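# Seat the round plate onto the base's pin

## Task

Place the round plate so it lies flat on the base, with the base's small pin passing through the plate hole beside the orange tab. The plate must stay seated on its own, without the robot holding it. Then release it and move the gripper away.

## Robot and tools

Robot: a single six-joint arm (wxai follower) with a parallel two-finger gripper. Joints from base outward: waist, shoulder, elbow, wrist pitch, wrist yaw, wrist roll. The fingers point along the gripper's +x axis and close along its y axis. The reported hand point (end_effector_position) sits between the finger pads, about 3 to 4 cm short of the fingertips. While holding the plate, something may briefly tug it, and loose objects may get nudged.

Scene frame: origin on the table top under the arm's base, +z up, +y to the left when facing along +x. Positions are in metres, orientation is a wxyz quaternion, velocities are in m/s and rad/s. The printed hand position can be slightly off, more so far from the base.

The command row (used by execute_actions and move) is a single list of 7 numbers, each in [-1, 1], ordered dx, dy, dz, rx, ry, rz, opening. The first six are an offset, not a pose. They are expressed in the gripper's own axes and measured from the gripper pose given in the most recent result that shows it. Before any such result exists in the scene, and for a second or later call within one reply, they are measured from where the robot is when the action begins. A value of 1.0 equals 0.6 m for dx, dy, dz or 180 degrees for rotation. rx, ry, rz form one rotation vector. All zeros means return to the reference pose, not stay still. opening is absolute: +1 is fully open (0.088 m), about -0.80 is where empty fingers touch, and lower values go no further. A full close takes at least about 0.5 s.

execute_actions(actions, pictures). actions is a list holding at most one item. An empty list just reports the state. {"rows": [...], "steps": n} gives 1 to 15 rows and n up to 15 (default 15), with each step lasting 1/30 s. Every row is an offset from the same reference pose, not from the previous row, and the last row repeats if rows run out. {"steps": n} with no rows is a wait of up to 300 steps, counted from the previous result, so thinking time is included. pictures (boolean) switches the camera images on or off. A refused call sends nothing.

move(target, speed). target is one 7-number row as above. speed is the top path speed in m/s, from 0.002 to 0.5 (default 0.25), and rotation is capped at twice that in rad/s. The path runs straight, lasts 0.5 to 10 s (longer paths stop short), and takes the shorter rotation. The opening is applied at the start. The path ignores obstacles, and the real hand can lag, drift, or overshoot the speed, especially near full reach. The result adds a move: line. done means it stopped near the target. Other outcomes such as off_target, moving, held or fault mean it did not. The line also gives the remaining distance. limits=paced means the command was clipped. limits=held means some steps were blocked, after which the arm may lurch faster.

wait(seconds): 0 to 10 s with no new command. zoom_image(camera, region): camera is cam_high, cam_low or cam_wrist (each 504x504), and region is [x0, y0, x1, y1] in pixels from the top-left corner, no bigger than 504x504. read_manual(section): returns licence texts only. finished_scene(scene): ends the current scene and grades it, and cannot be reversed. Pass the current scene's number. Replying without any tool call also ends things.

Controller behaviour: on each step the commanded pose is limited to within 70 mm and 16 degrees of the measured pose. After an action ends, the arm continues only to that last clipped pose, so check the result and send the remainder. When position and orientation conflict, position wins. Joint friction can leave the hand short or slightly tilted, and tiny moves may not happen at all. Check the pose after every move and correct any tilt. The simulation keeps running while you compose a reply.

Result lines: the state line gives pose and velocities. Joint positions and Joint velocities list the six joints in rad and rad/s, then the finger-pad gap in m. Joint ranges in rad: waist ±3.054, shoulder 0 to 3.142, elbow 0 to 2.356, wrist pitch ±1.571, wrist yaw ±1.571, wrist roll ±3.142. grip_measured is the finger opening on the command scale and may be off by about 1 mm. To hold something, keep commanding an opening well below grip_measured. A larger gap squeezes harder, up to about 34 N per pad, and a fast close can push harder still. "pose unreachable" means the clearance check altered or blocked the command, and the mounting block counts as part of the arm for that check. HELD marks steps where this happened. Hand target shows the pose the controller is currently driving toward.

Cameras: cam_high and cam_low are fixed, and cam_wrist rides on the hand. Calibration (K, distortion, T_world_to_cam) is provided but can be off by a few degrees and millimetres.

Avoid: dropping the plate, knocking anything off the table, slamming or pushing hard, and pressing past contact at speed. Reaching a joint load limit (waist 17.4, shoulder 21.6, elbow 21.5, wrist pitch 5.67, wrist yaw 5.65, wrist roll 5.3 N m, held weight included) freezes the arm for 10 s. Holding loads for long heats the motors. MOTOR HOT appears from 50 °C, and at 95 °C an OVER-TEMPERATURE FAULT halts the arm, which can go limp if it does not cool. Finish with the plate resting seated, the fingers open, and the gripper lifted clear.

Each tool is called after ">>>" as name([rows], argument=value, ...), one row to a line, values as JSON.

## Session

I'll start by looking at the scene.

>>> execute_actions(actions=[])

Scene clock: 0.00 s of 4050.00 s.
end_effector_position=(+0.3021, +0.1321, +0.1599) grip_measured=+0.834 end_effector_quat_wxyz=(+0.909, +0.273, +0.219, -0.226) end_effector_velocity=(-0.001, -0.003, +0.000) end_effector_angular_velocity=(-0.014, +0.000, -0.005)
Joint positions: [0.328 0.747 0.341 0.093 0.371 1.503 0.08 ]
Joint velocities: [-0.002 -0.002 -0.002 -0.007  0.007 -0.007  0.   ]
Motor temperatures (°C, as the motors report them): [20 21 21 23 22 24]
Heat: hottest wrist roll 24 °C (+0.0 °C/min).
Hand target: +0.302, +0.132, +0.160; +0.909, +0.273, +0.219, -0.227

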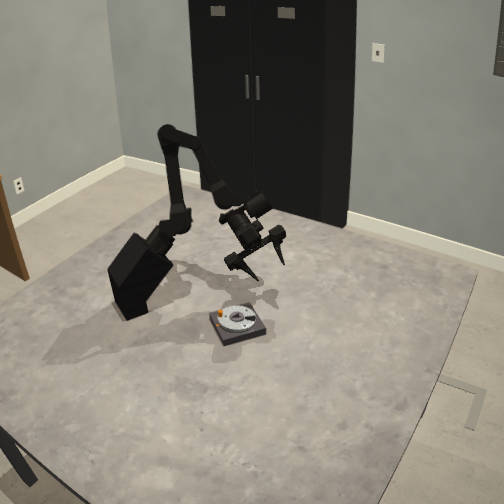

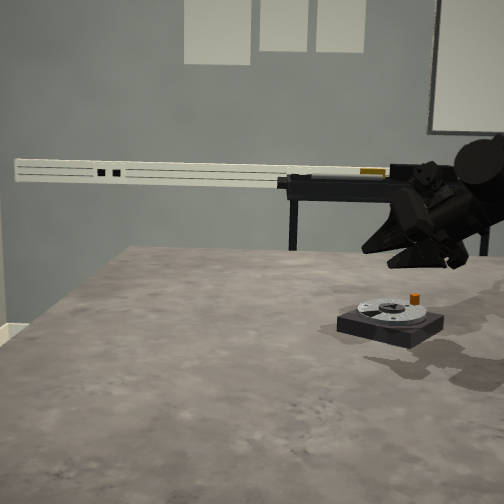

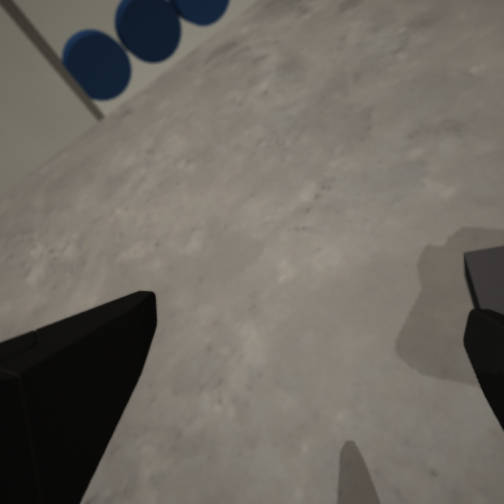

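>>> zoom_image(camera="cam_high", region=[195, 285, 285, 360])

>>> zoom_image(camera="cam_low", region=[325, 270, 455, 360])

Region (195, 285, 285, 360) of cam_high's 504x504 image, scaled by 5.600, with more detail than that image has.

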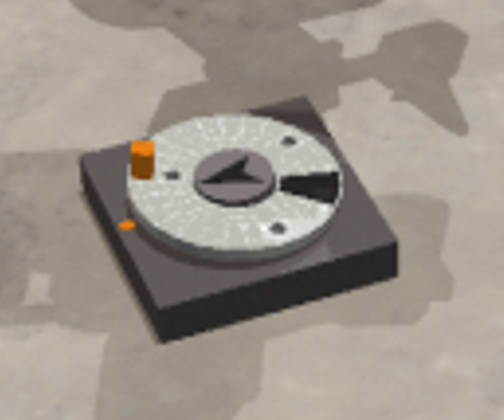

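Region (325, 270, 455, 360) of cam_low's 504x504 image, scaled by 3.877, with more detail than that image has; it fills the top 349 rows of this view, and the rest is white.

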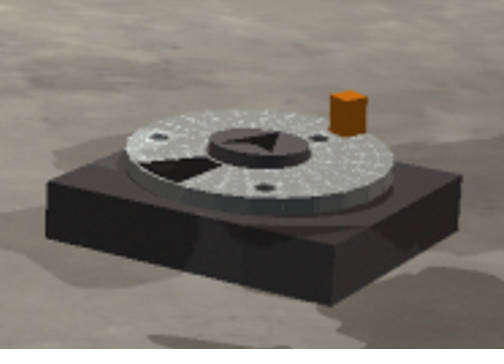

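>>> move(target=[0.0228, -0.174, 0.1958, -0.4407, 0.3427, 0.0989, 1.0], speed=0.3)

Scene clock: 60.33 s of 4050.00 s.
end_effector_position=(+0.2894, -0.0191, +0.1993) grip_measured=+0.997 end_effector_quat_wxyz=(+0.662, -0.244, +0.666, +0.241) end_effector_velocity=(-0.001, -0.002, +0.001) end_effector_angular_velocity=(-0.015, +0.015, +0.019)
Joint positions: [-0.769  1.74   1.08  -1.164 -0.818 -1.475  0.088]
Joint velocities: [-0.002  0.002  0.007 -0.007  0.022 -0.022 -0.   ]
Motor temperatures (°C, as the motors report them): [21 23 23 25 23 24]
Heat: hottest wrist pitch 25 °C (+1.0 °C/min).
Hand target: +0.290, -0.021, +0.200; +0.661, -0.244, +0.668, +0.241
Off the commanded pose: 0.001 m, 0 deg.
After step 90, 53.87 s passed at rest.
move: done
camera_calibration (this result's frames):
cam_wrist: T_world_to_cam=[[0.660017, -0.750791, -0.0262817, -0.192949], [-0.698494, -0.626171, 0.346432, 0.151893], [-0.276555, -0.210294, -0.937707, 0.338419], [0, 0, 0, 1]] pos_world=[0.327038, 0.0214142, 0.259646]

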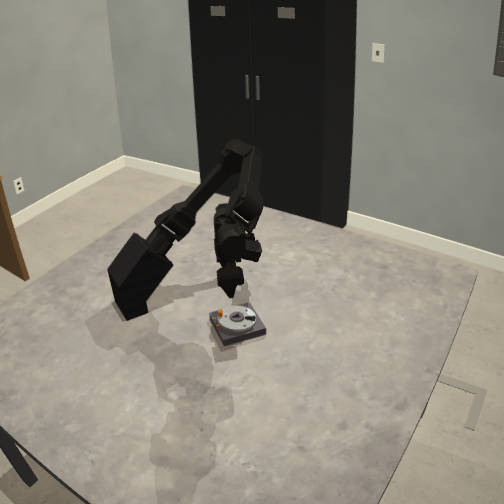

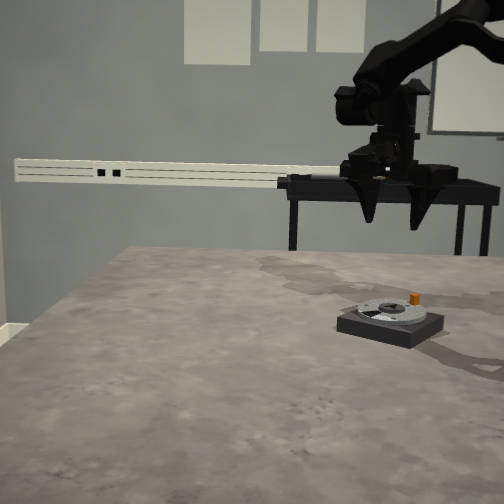

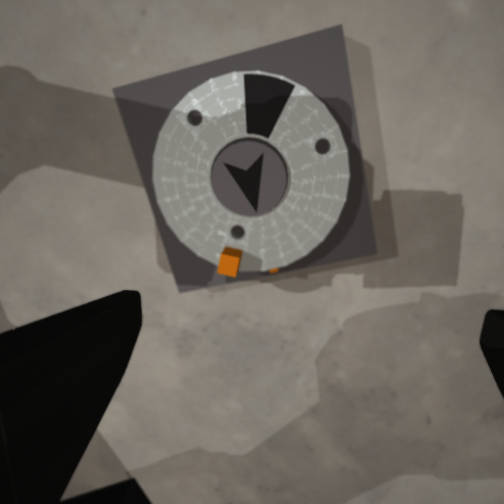

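>>> zoom_image(camera="cam_wrist", region=[140, 60, 370, 290])

Region (140, 60, 370, 290) of cam_wrist's 504x504 image, scaled by 2.191, with more detail than that image has.

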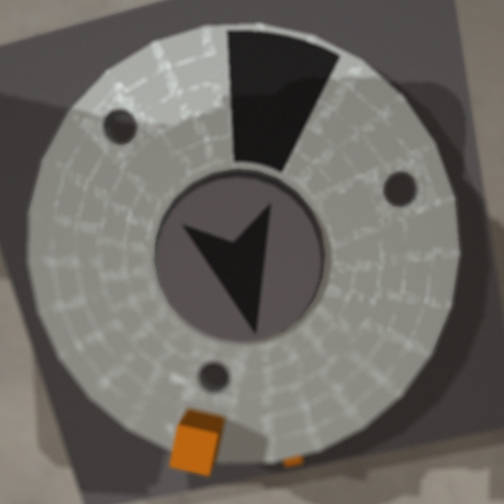

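>>> move(target=[0.1323, 0.0378, -0.046, 0, 0, 0, -0.08], speed=0.15)

Scene clock: 81.17 s of 4050.00 s.
end_effector_position=(+0.2545, -0.0218, +0.1198) grip_measured=-0.080 end_effector_quat_wxyz=(+0.661, -0.243, +0.668, +0.240) end_effector_velocity=(-0.002, +0.001, -0.003) end_effector_angular_velocity=(+0.006, -0.003, +0.003)
Joint positions: [-0.599  1.71   0.746 -0.679 -0.844 -1.227  0.035]
Joint velocities: [ 0.007 -0.002 -0.017  0.022 -0.007  0.007 -0.001]
Motor temperatures (°C, as the motors report them): [23 23 24 24 23 24]
Heat: hottest elbow 24 °C (+0.0 °C/min).
Hand target: +0.254, -0.020, +0.120; +0.663, -0.244, +0.666, +0.241
Off the commanded pose: 0.002 m, 0 deg.
After step 90, 16.80 s passed at rest.
move: done
camera_calibration (this result's frames):
cam_wrist: T_world_to_cam=[[0.658115, -0.752392, -0.0281106, -0.173299], [-0.699048, -0.624471, 0.34838, 0.153258], [-0.279673, -0.209624, -0.936932, 0.254349], [0, 0, 0, 1]] pos_world=[0.292319, 0.0186338, 0.180044]

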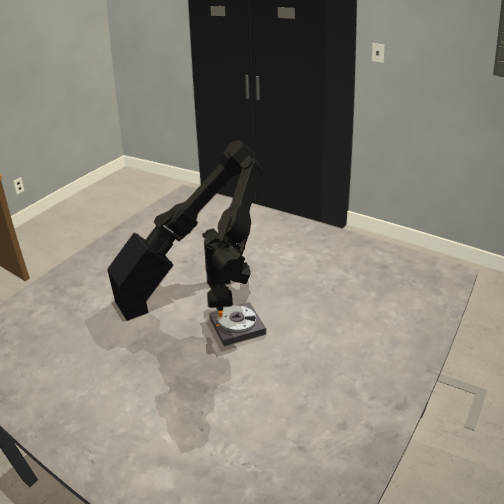

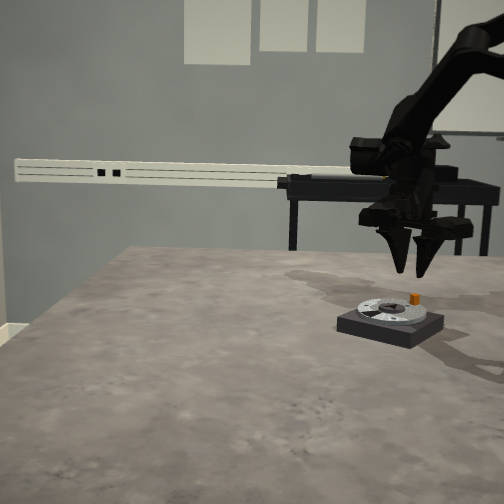

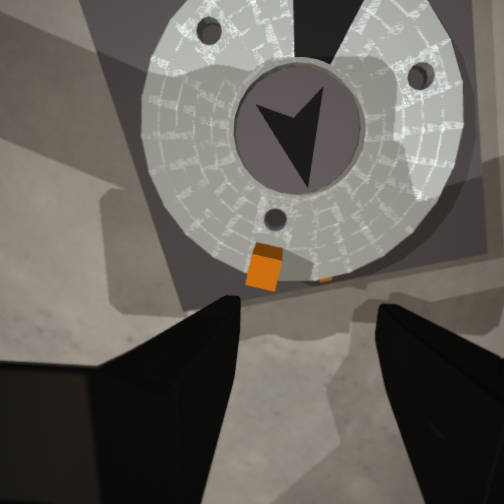

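>>> zoom_image(camera="cam_wrist", region=[200, 50, 420, 320])

>>> zoom_image(camera="cam_low", region=[335, 240, 455, 350])

Region (200, 50, 420, 320) of cam_wrist's 504x504 image, scaled by 1.867, with more detail than that image has; it fills the left 411 columns of this view, and the rest is white.

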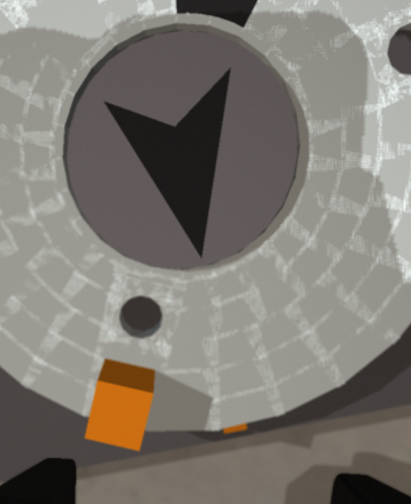

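Region (335, 240, 455, 350) of cam_low's 504x504 image, scaled by 4.200, with more detail than that image has; it fills the top 462 rows of this view, and the rest is white.

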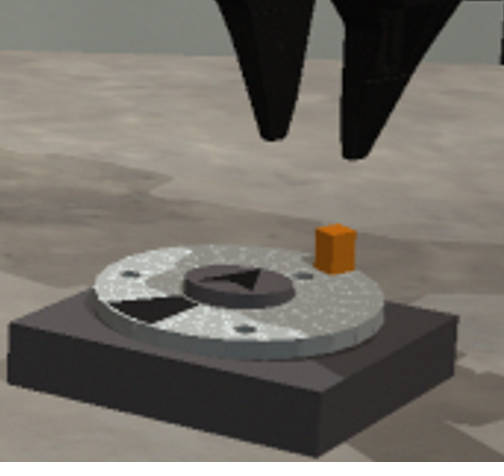

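>>> move(target=[0.035, 0.0167, 0.005, 0, 0, 0, -0.08], speed=0.08)

Scene clock: 103.77 s of 4050.00 s.
end_effector_position=(+0.2506, -0.0140, +0.0984) grip_measured=-0.080 end_effector_quat_wxyz=(+0.660, -0.242, +0.669, +0.240) end_effector_velocity=(-0.000, +0.003, -0.001) end_effector_angular_velocity=(+0.020, -0.009, -0.019)
Joint positions: [-0.515  1.697  0.679 -0.535 -0.844 -1.102  0.035]
Joint velocities: [ 0.002 -0.002 -0.007  0.007 -0.022  0.022 -0.   ]
Motor temperatures (°C, as the motors report them): [24 24 23 24 23 24]
Heat: hottest waist 24 °C (+0.0 °C/min).
Hand target: +0.250, -0.012, +0.099; +0.662, -0.243, +0.667, +0.240
Off the commanded pose: 0.002 m, 0 deg.
After step 90, 18.80 s passed at rest.
move: done
camera_calibration (this result's frames):
cam_wrist: T_world_to_cam=[[0.65651, -0.753728, -0.0298177, -0.164931], [-0.699188, -0.622887, 0.350925, 0.16276], [-0.283075, -0.209537, -0.935929, 0.235629], [0, 0, 0, 1]] pos_world=[0.288779, 0.0264413, 0.158498]

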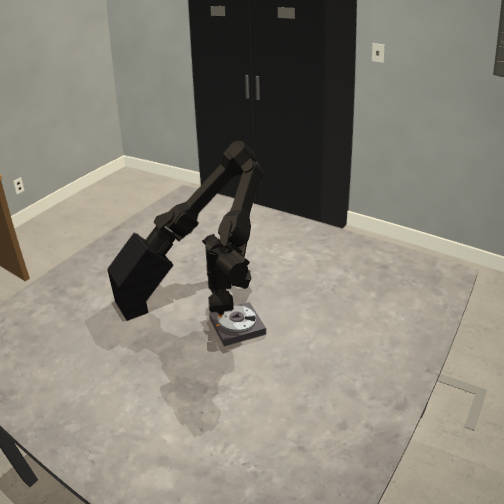

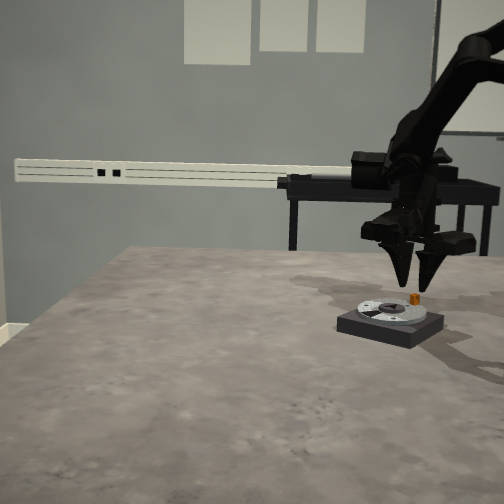

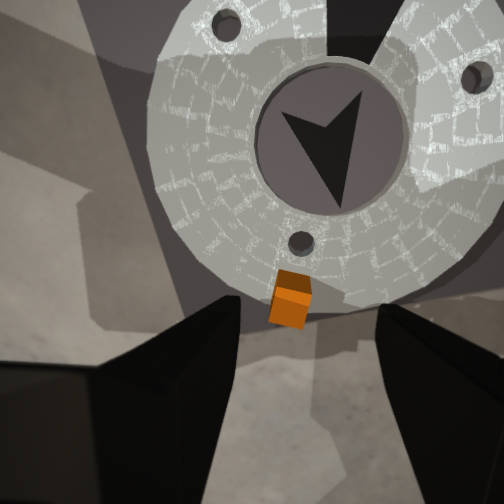

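>>> move(target=[0.027, 0.002, 0.002, 0, 0, 0, -0.08], speed=0.04)

>>> zoom_image(camera="cam_low", region=[335, 250, 455, 350])

Scene clock: 106.63 s of 4050.00 s.
end_effector_position=(+0.2538, -0.0112, +0.0844) grip_measured=-0.080 end_effector_quat_wxyz=(+0.662, -0.247, +0.665, +0.242) end_effector_velocity=(+0.002, +0.007, -0.001) end_effector_angular_velocity=(+0.036, -0.011, +0.003)
Joint positions: [-0.461  1.707  0.652 -0.422 -0.844 -1.021  0.035]
Joint velocities: [ 0.007 -0.002 -0.002  0.007 -0.037  0.007 -0.   ]
Motor temperatures (°C, as the motors report them): [24 24 23 24 23 24]
Heat: hottest waist 24 °C (-1.0 °C/min).
Hand target: +0.251, -0.012, +0.082; +0.661, -0.242, +0.669, +0.240
Off the commanded pose: 0.004 m, 1 deg.
move: done
camera_calibration (this result's frames):
cam_wrist: T_world_to_cam=[[0.665025, -0.746461, -0.023173, -0.16797], [-0.695628, -0.630431, 0.344469, 0.171202], [-0.271742, -0.212961, -0.938512, 0.221319], [0, 0, 0, 1]] pos_world=[0.290939, 0.0296798, 0.144845]

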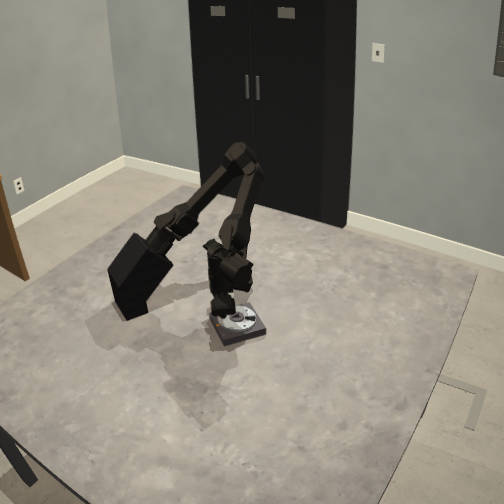

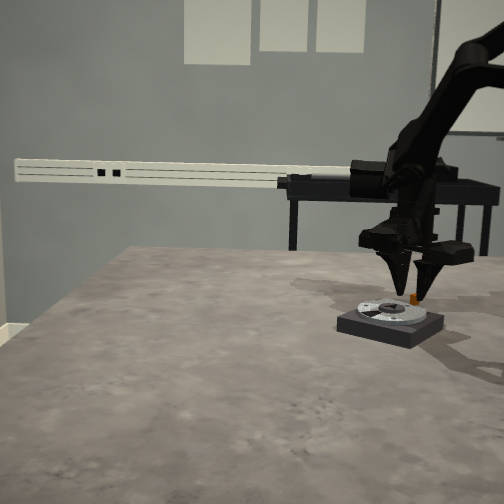

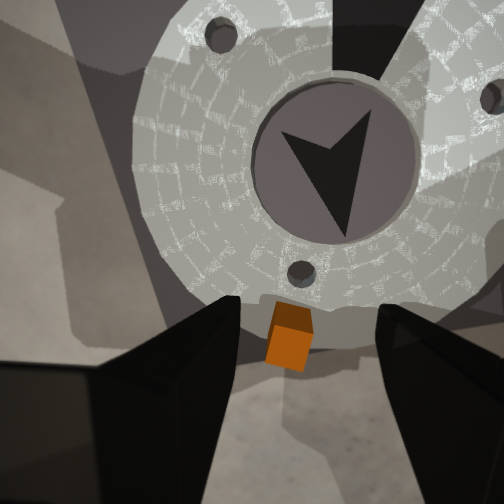

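Region (335, 250, 455, 350) of cam_low's 504x504 image, scaled by 4.200, with more detail than that image has.

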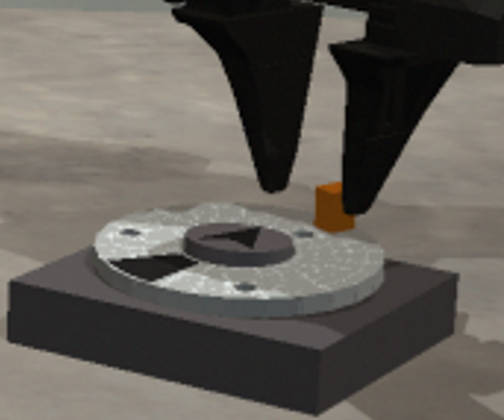

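>>> move(target=[0.0085, 0.0, -0.009, 0, 0.003, 0, -0.08], speed=0.02)

>>> zoom_image(camera="cam_low", region=[335, 250, 455, 350])

Scene clock: 113.57 s of 4050.00 s.
end_effector_position=(+0.2528, -0.0135, +0.0815) grip_measured=-0.080 end_effector_quat_wxyz=(+0.661, -0.253, +0.663, +0.243) end_effector_velocity=(+0.001, +0.004, +0.000) end_effector_angular_velocity=(+0.022, -0.003, -0.007)
Joint positions: [-0.457  1.715  0.641 -0.393 -0.839 -1.019  0.035]
Joint velocities: [ 0.002 -0.002  0.002 -0.007 -0.022  0.007 -0.   ]
Motor temperatures (°C, as the motors report them): [24 23 23 24 23 24]
Heat: hottest waist 24 °C (-1.0 °C/min).
Hand target: +0.250, -0.015, +0.079; +0.659, -0.248, +0.668, +0.241
Off the commanded pose: 0.004 m, 1 deg.
After step 90, 3.23 s passed at rest.
move: done
camera_calibration (this result's frames):
cam_wrist: T_world_to_cam=[[0.672338, -0.740041, -0.0173374, -0.171319], [-0.690199, -0.635177, 0.346663, 0.168452], [-0.267558, -0.221109, -0.937829, 0.216544], [0, 0, 0, 1]] pos_world=[0.289387, 0.0280938, 0.141715]

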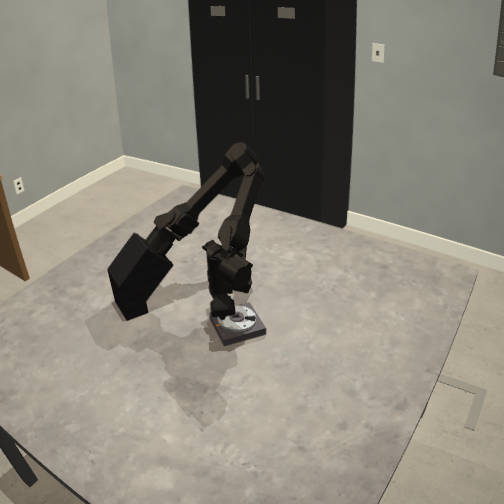

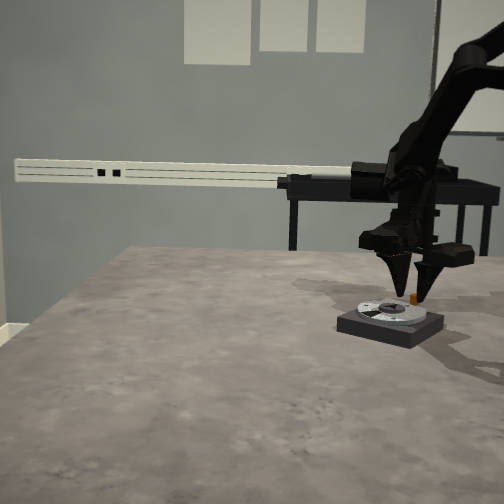

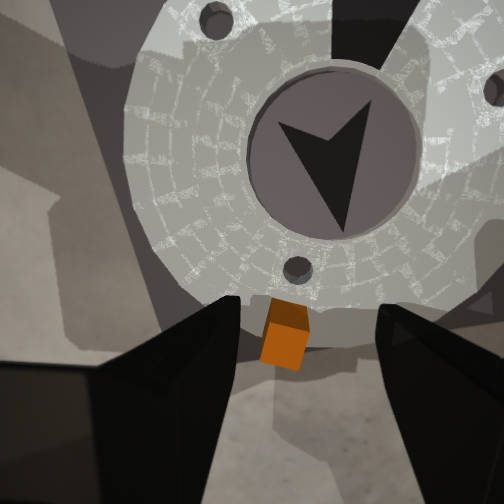

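Region (335, 250, 455, 350) of cam_low's 504x504 image, scaled by 4.200, with more detail than that image has.

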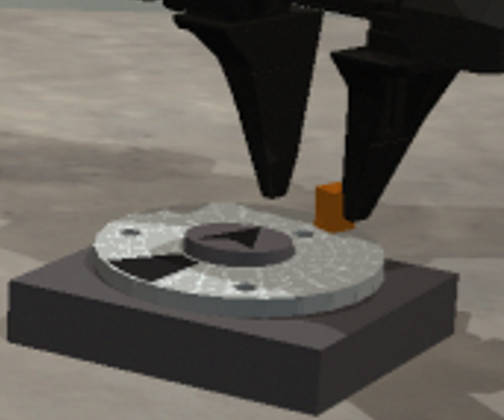

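>>> move(target=[0.002, -0.034, -0.002, 0, 0, 0, -0.08], speed=0.015)

>>> zoom_image(camera="cam_low", region=[335, 250, 455, 350])

Scene clock: 118.37 s of 4050.00 s.
end_effector_position=(+0.2641, -0.0275, +0.0806) grip_measured=-0.080 end_effector_quat_wxyz=(+0.661, -0.253, +0.663, +0.244) end_effector_velocity=(-0.000, +0.000, +0.002) end_effector_angular_velocity=(+0.008, +0.003, -0.010)
Joint positions: [-0.48   1.795  0.706 -0.405 -0.841 -1.057  0.035]
Joint velocities: [-0.007  0.002  0.007 -0.022 -0.007 -0.007 -0.   ]
Motor temperatures (°C, as the motors report them): [24 23 23 24 23 24]
Heat: hottest waist 24 °C (-1.0 °C/min).
Hand target: +0.265, -0.030, +0.080; +0.661, -0.253, +0.663, +0.243
Off the commanded pose: 0.002 m, 0 deg.
After step 90, 0.23 s passed at rest.
move: done
camera_calibration (this result's frames):
cam_wrist: T_world_to_cam=[[0.673214, -0.739226, -0.0181187, -0.189508], [-0.689186, -0.636145, 0.346903, 0.167321], [-0.267966, -0.221052, -0.937726, 0.215755], [0, 0, 0, 1]] pos_world=[0.30071, 0.0140446, 0.140841]

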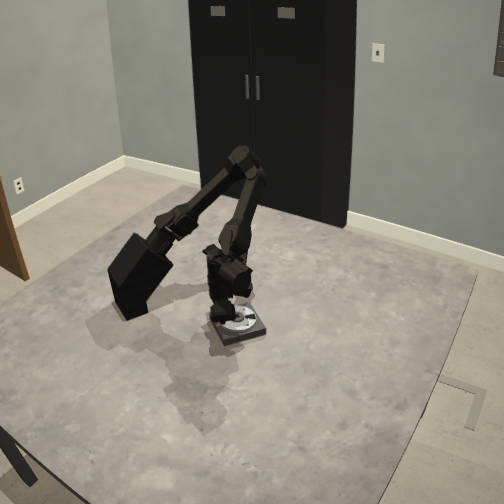

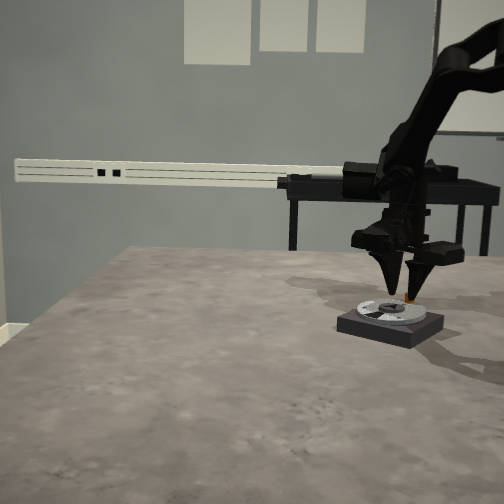

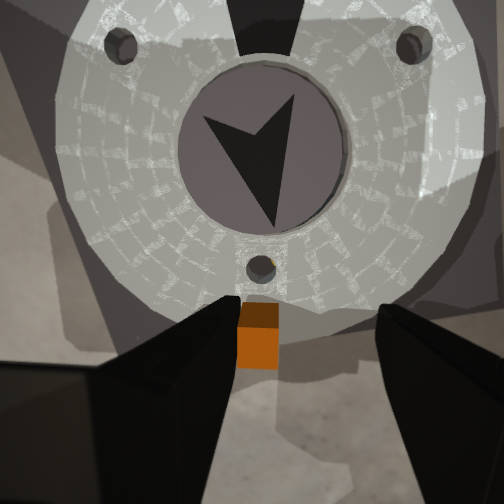

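Region (335, 250, 455, 350) of cam_low's 504x504 image, scaled by 4.200, with more detail than that image has.

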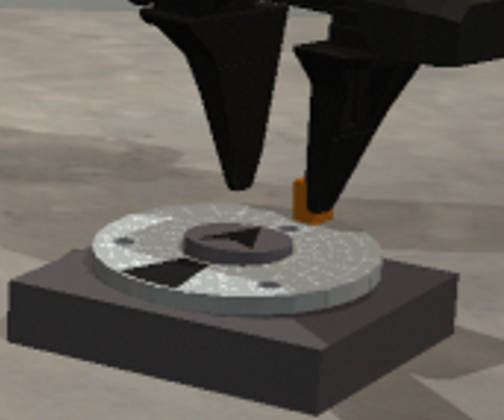

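>>> execute_actions([
  {"rows": [[0,0,0,0,0,0,-0.095],[0,0,0,0,0,0,-0.11],[0,0,0,0,0,0,-0.125],[0,0,0,0,0,0,-0.14],[0,0,0,0,0,0,-0.155],[0,0,0,0,0,0,-0.17],[0,0,0,0,0,0,-0.185],[0,0,0,0,0,0,-0.20],[0,0,0,0,0,0,-0.215],[0,0,0,0,0,0,-0.23],[0,0,0,0,0,0,-0.245],[0,0,0,0,0,0,-0.26],[0,0,0,0,0,0,-0.275],[0,0,0,0,0,0,-0.29],[0,0,0,0,0,0,-0.30]], "steps": 15},
], pictures=false)

>>> wait(seconds=0.4)

>>> zoom_image(camera="cam_wrist", region=[200, 200, 400, 400])

Scene clock: 123.90 s of 4050.00 s.
end_effector_position=(+0.2639, -0.0276, +0.0805) grip_measured=-0.258 end_effector_quat_wxyz=(+0.661, -0.252, +0.664, +0.244) end_effector_velocity=(+0.001, +0.000, +0.001) end_effector_angular_velocity=(+0.004, -0.009, +0.011)
Joint positions: [-0.48   1.796  0.706 -0.407 -0.841 -1.058  0.026]
Joint velocities: [-0.002 -0.002 -0.002  0.007 -0.007 -0.007 -0.02 ]
Motor temperatures (°C, as the motors report them): [25 23 23 24 23 24]
Heat: hottest waist 25 °C (+0.0 °C/min).
Hand target: +0.264, -0.028, +0.081; +0.661, -0.253, +0.664, +0.244
Off the commanded pose: 0.000 m, 0 deg.
Steps of this call (steps 1 to 90: nothing new was sent; then 2.03 s passed at rest; steps 91 to 105: all 15 steps of this action). Readings (end_effector_position):
91: (+0.2641, -0.0276, +0.0805)
92: (+0.2641, -0.0276, +0.0805)
94: (+0.2641, -0.0276, +0.0805)
98: (+0.2640, -0.0276, +0.0805)
105: the state above

Scene clock: 124.30 s of 4050.00 s.
end_effector_position=(+0.2639, -0.0274, +0.0804) grip_measured=-0.299 end_effector_quat_wxyz=(+0.661, -0.252, +0.664, +0.244) end_effector_velocity=(-0.006, +0.000, +0.000) end_effector_angular_velocity=(-0.002, +0.017, -0.015)
Joint positions: [-0.48   1.796  0.706 -0.407 -0.841 -1.058  0.024]
Joint velocities: [-0.002 -0.002 -0.007 -0.022  0.007 -0.007 -0.001]
Motor temperatures (°C, as the motors report them): [25 23 23 24 23 24]
Heat: hottest waist 25 °C (+0.0 °C/min).
Hand target: +0.264, -0.027, +0.081; +0.661, -0.253, +0.663, +0.244
Off the commanded pose: 0.000 m, 0 deg.
Steps of this call (steps 1 to 12: nothing new was sent). Readings (end_effector_position):
1: (+0.2640, -0.0276, +0.0805)
2: (+0.2639, -0.0275, +0.0804)
4: (+0.2639, -0.0275, +0.0804)
8: (+0.2639, -0.0275, +0.0804)
12: the state above
camera_calibration (this result's frames):
cam_wrist: T_world_to_cam=[[0.672877, -0.739493, -0.0196791, -0.189069], [-0.688995, -0.636169, 0.347239, 0.167217], [-0.2693, -0.22009, -0.93757, 0.215945], [0, 0, 0, 1]] pos_world=[0.300586, 0.0140909, 0.140679]

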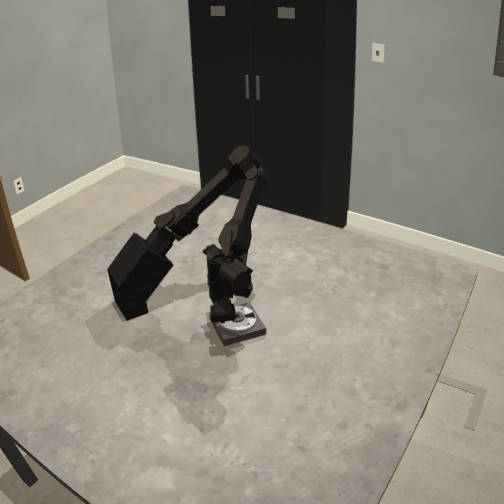

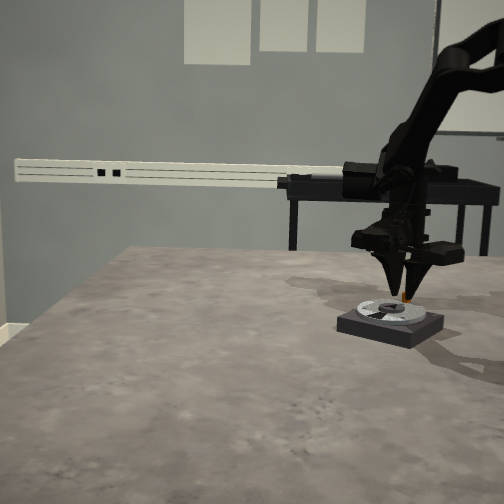

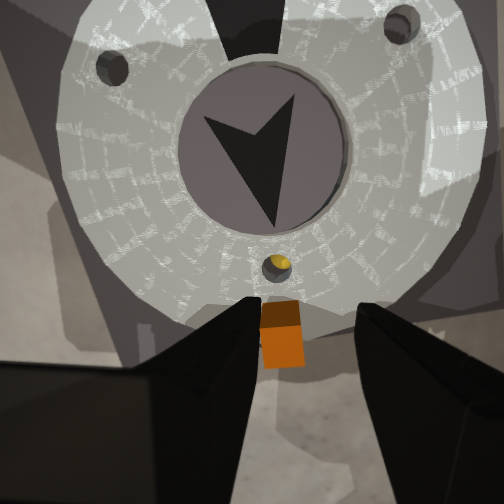

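Region (200, 200, 400, 400) of cam_wrist's 504x504 image, scaled by 2.520, with more detail than that image has.

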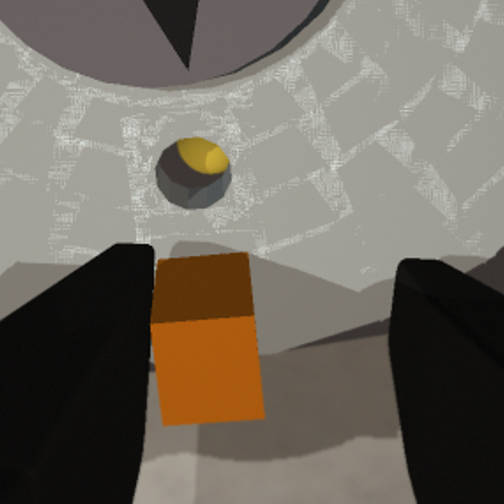

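>>> execute_actions([
  {"rows": [[0,0,0,0,0,0,-0.305],[0,0,0,0,0,0,-0.31],[0,0,0,0,0,0,-0.315],[0,0,0,0,0,0,-0.32],[0,0,0,0,0,0,-0.325],[0,0,0,0,0,0,-0.33],[0,0,0,0,0,0,-0.335],[0,0,0,0,0,0,-0.34],[0,0,0,0,0,0,-0.345],[0,0,0,0,0,0,-0.35],[0,0,0,0,0,0,-0.355],[0,0,0,0,0,0,-0.36],[0,0,0,0,0,0,-0.365],[0,0,0,0,0,0,-0.37],[0,0,0,0,0,0,-0.375]], "steps": 15},
], pictures=false)

>>> wait(seconds=0.5)

>>> zoom_image(camera="cam_wrist", region=[200, 200, 400, 400])

Scene clock: 129.13 s of 4050.00 s.
end_effector_position=(+0.2639, -0.0275, +0.0804) grip_measured=-0.360 end_effector_quat_wxyz=(+0.660, -0.252, +0.664, +0.244) end_effector_velocity=(-0.000, +0.003, +0.001) end_effector_angular_velocity=(+0.022, -0.004, +0.015)
Joint positions: [-0.48   1.796  0.706 -0.407 -0.841 -1.058  0.021]
Joint velocities: [-0.002 -0.002 -0.002 -0.007 -0.022 -0.022 -0.008]
Motor temperatures (°C, as the motors report them): [25 23 23 24 23 24]
Heat: hottest waist 25 °C (+1.0 °C/min).
Hand target: +0.264, -0.027, +0.080; +0.660, -0.252, +0.664, +0.244
Off the commanded pose: 0.000 m, 0 deg.
Steps of this call (steps 1 to 90: nothing new was sent; then 1.33 s passed at rest; steps 91 to 105: all 15 steps of this action). Readings (end_effector_position):
91: (+0.2639, -0.0274, +0.0804)
92: (+0.2639, -0.0275, +0.0804)
94: (+0.2639, -0.0275, +0.0804)
98: (+0.2640, -0.0275, +0.0804)
105: the state above

Scene clock: 129.63 s of 4050.00 s.
end_effector_position=(+0.2639, -0.0274, +0.0804) grip_measured=-0.375 end_effector_quat_wxyz=(+0.661, -0.252, +0.664, +0.244) end_effector_velocity=(-0.001, +0.001, +0.001) end_effector_angular_velocity=(+0.008, +0.001, +0.000)
Joint positions: [-0.48   1.796  0.706 -0.407 -0.841 -1.058  0.021]
Joint velocities: [-0.002 -0.002 -0.002 -0.007 -0.007 -0.007 -0.   ]
Motor temperatures (°C, as the motors report them): [25 23 23 24 23 24]
Heat: hottest waist 25 °C (+1.0 °C/min).
Hand target: +0.264, -0.027, +0.080; +0.661, -0.252, +0.664, +0.244
Off the commanded pose: 0.000 m, 0 deg.
Steps of this call (steps 1 to 15: nothing new was sent). Readings (end_effector_position):
1: (+0.2639, -0.0275, +0.0804)
2: (+0.2639, -0.0275, +0.0804)
4: (+0.2639, -0.0275, +0.0804)
8: (+0.2639, -0.0274, +0.0804)
15: the state above
camera_calibration (this result's frames):
cam_wrist: T_world_to_cam=[[0.672877, -0.739493, -0.0196791, -0.189069], [-0.688995, -0.636169, 0.347239, 0.167217], [-0.2693, -0.22009, -0.93757, 0.215945], [0, 0, 0, 1]] pos_world=[0.300586, 0.0140909, 0.140679]

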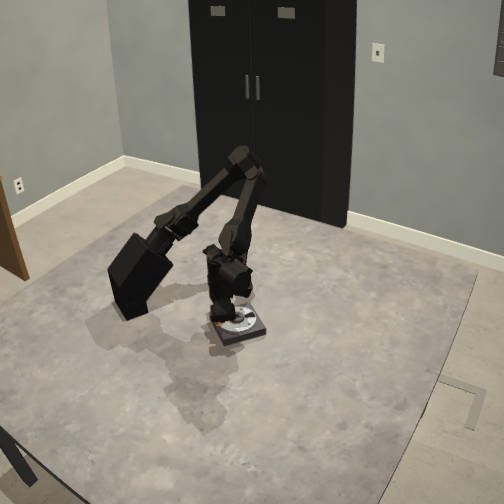

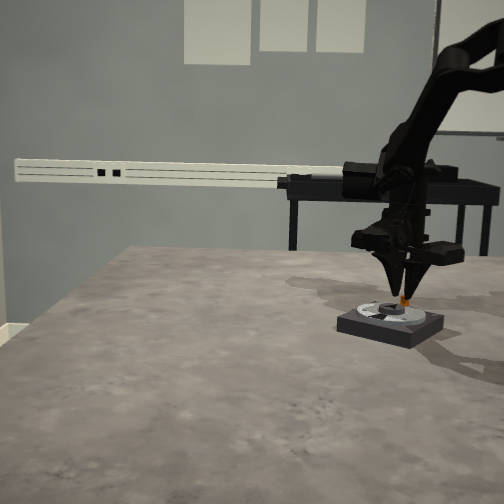

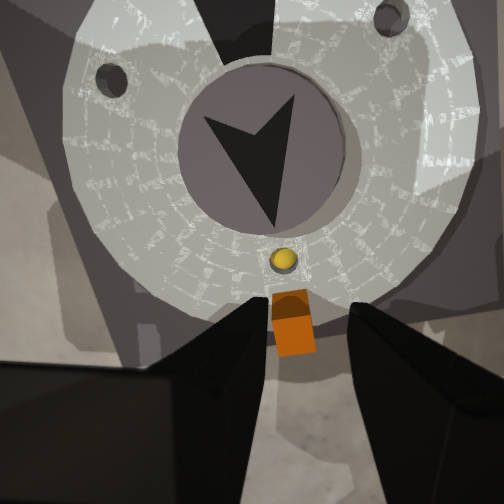

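Region (200, 200, 400, 400) of cam_wrist's 504x504 image, scaled by 2.520, with more detail than that image has.

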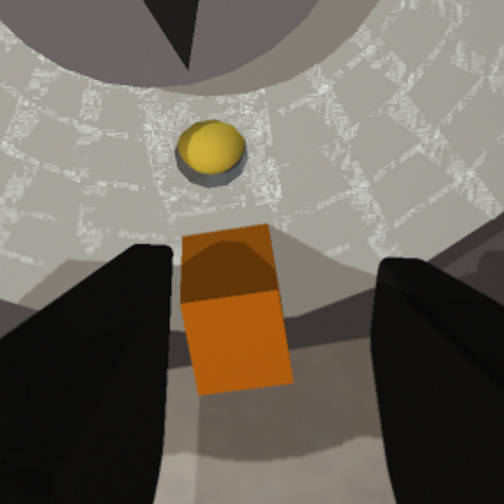

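The plate has dropped onto the pin. I'll open the fingers, lift clear, and check that it's flat.

>>> move(target=[-0.2, 0, 0, 0, 0, 0, 0.4], speed=0.12)

>>> zoom_image(camera="cam_low", region=[335, 270, 455, 350])

>>> zoom_image(camera="cam_high", region=[195, 285, 285, 360])

Scene clock: 132.83 s of 4050.00 s.
end_effector_position=(+0.2617, -0.0255, +0.1987) grip_measured=+0.400 end_effector_quat_wxyz=(+0.660, -0.248, +0.666, +0.244) end_effector_velocity=(+0.002, +0.004, +0.003) end_effector_angular_velocity=(+0.019, -0.016, +0.023)
Joint positions: [-0.829  1.713  0.984 -1.156 -0.799 -1.571  0.059]
Joint velocities: [-0.007 -0.002  0.007 -0.022 -0.022 -0.037  0.   ]
Motor temperatures (°C, as the motors report them): [25 24 23 24 23 24]
Heat: hottest waist 25 °C (+1.0 °C/min).
Hand target: +0.263, -0.026, +0.201; +0.659, -0.252, +0.665, +0.244
Off the commanded pose: 0.003 m, 1 deg.
move: done
camera_calibration (this result's frames):
cam_wrist: T_world_to_cam=[[0.668157, -0.743526, -0.0271366, -0.181228], [-0.691052, -0.633691, 0.347682, 0.126316], [-0.275707, -0.213553, -0.93722, 0.328399], [0, 0, 0, 1]] pos_world=[0.298921, 0.0154281, 0.258946]

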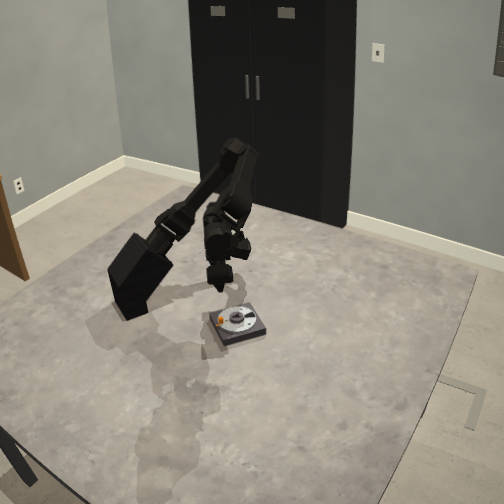

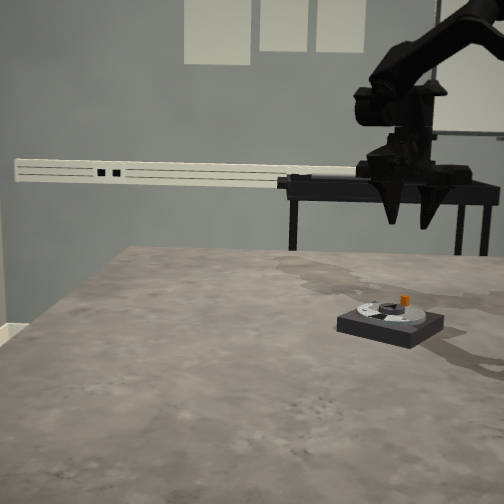

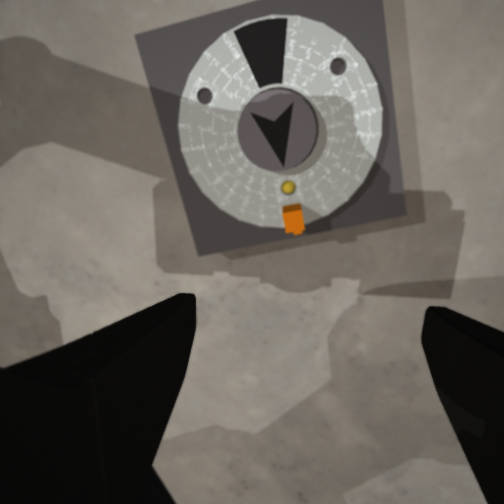

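Region (335, 270, 455, 350) of cam_low's 504x504 image, scaled by 4.200, with more detail than that image has.

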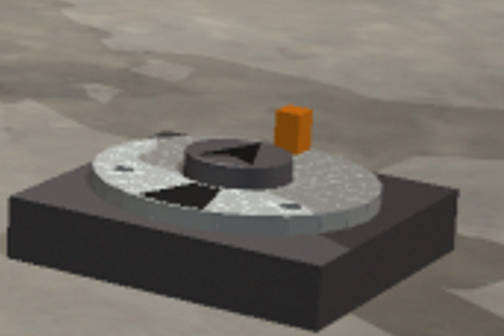

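Region (195, 285, 285, 360) of cam_high's 504x504 image, scaled by 5.600, with more detail than that image has.

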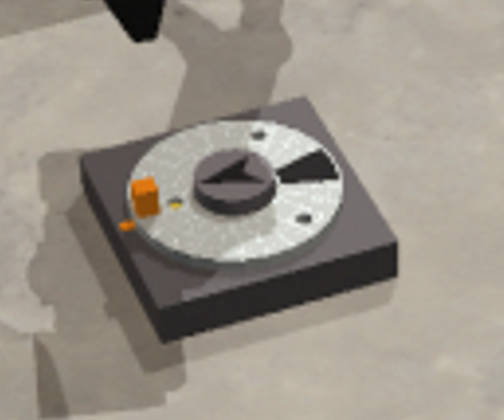

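>>> zoom_image(camera="cam_low", region=[350, 290, 435, 335])

>>> zoom_image(camera="cam_wrist", region=[160, 0, 410, 250])

Region (350, 290, 435, 335) of cam_low's 504x504 image, scaled by 5.929, with more detail than that image has; it fills the top 267 rows of this view, and the rest is white.

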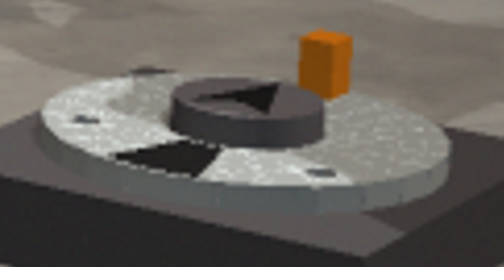

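Region (160, 0, 410, 250) of cam_wrist's 504x504 image, scaled by 2.016, with more detail than that image has.

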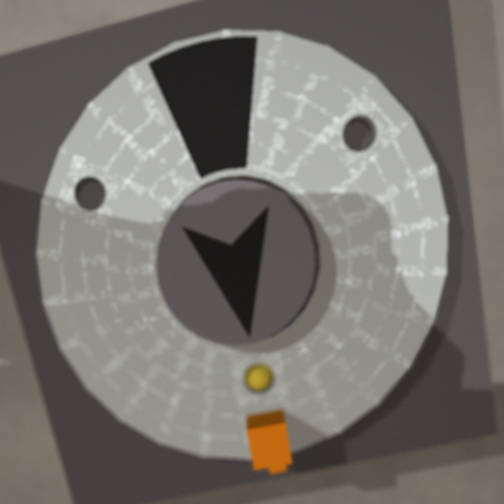

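>>> finished_scene(scene=1)

The scene is finished: the task was done.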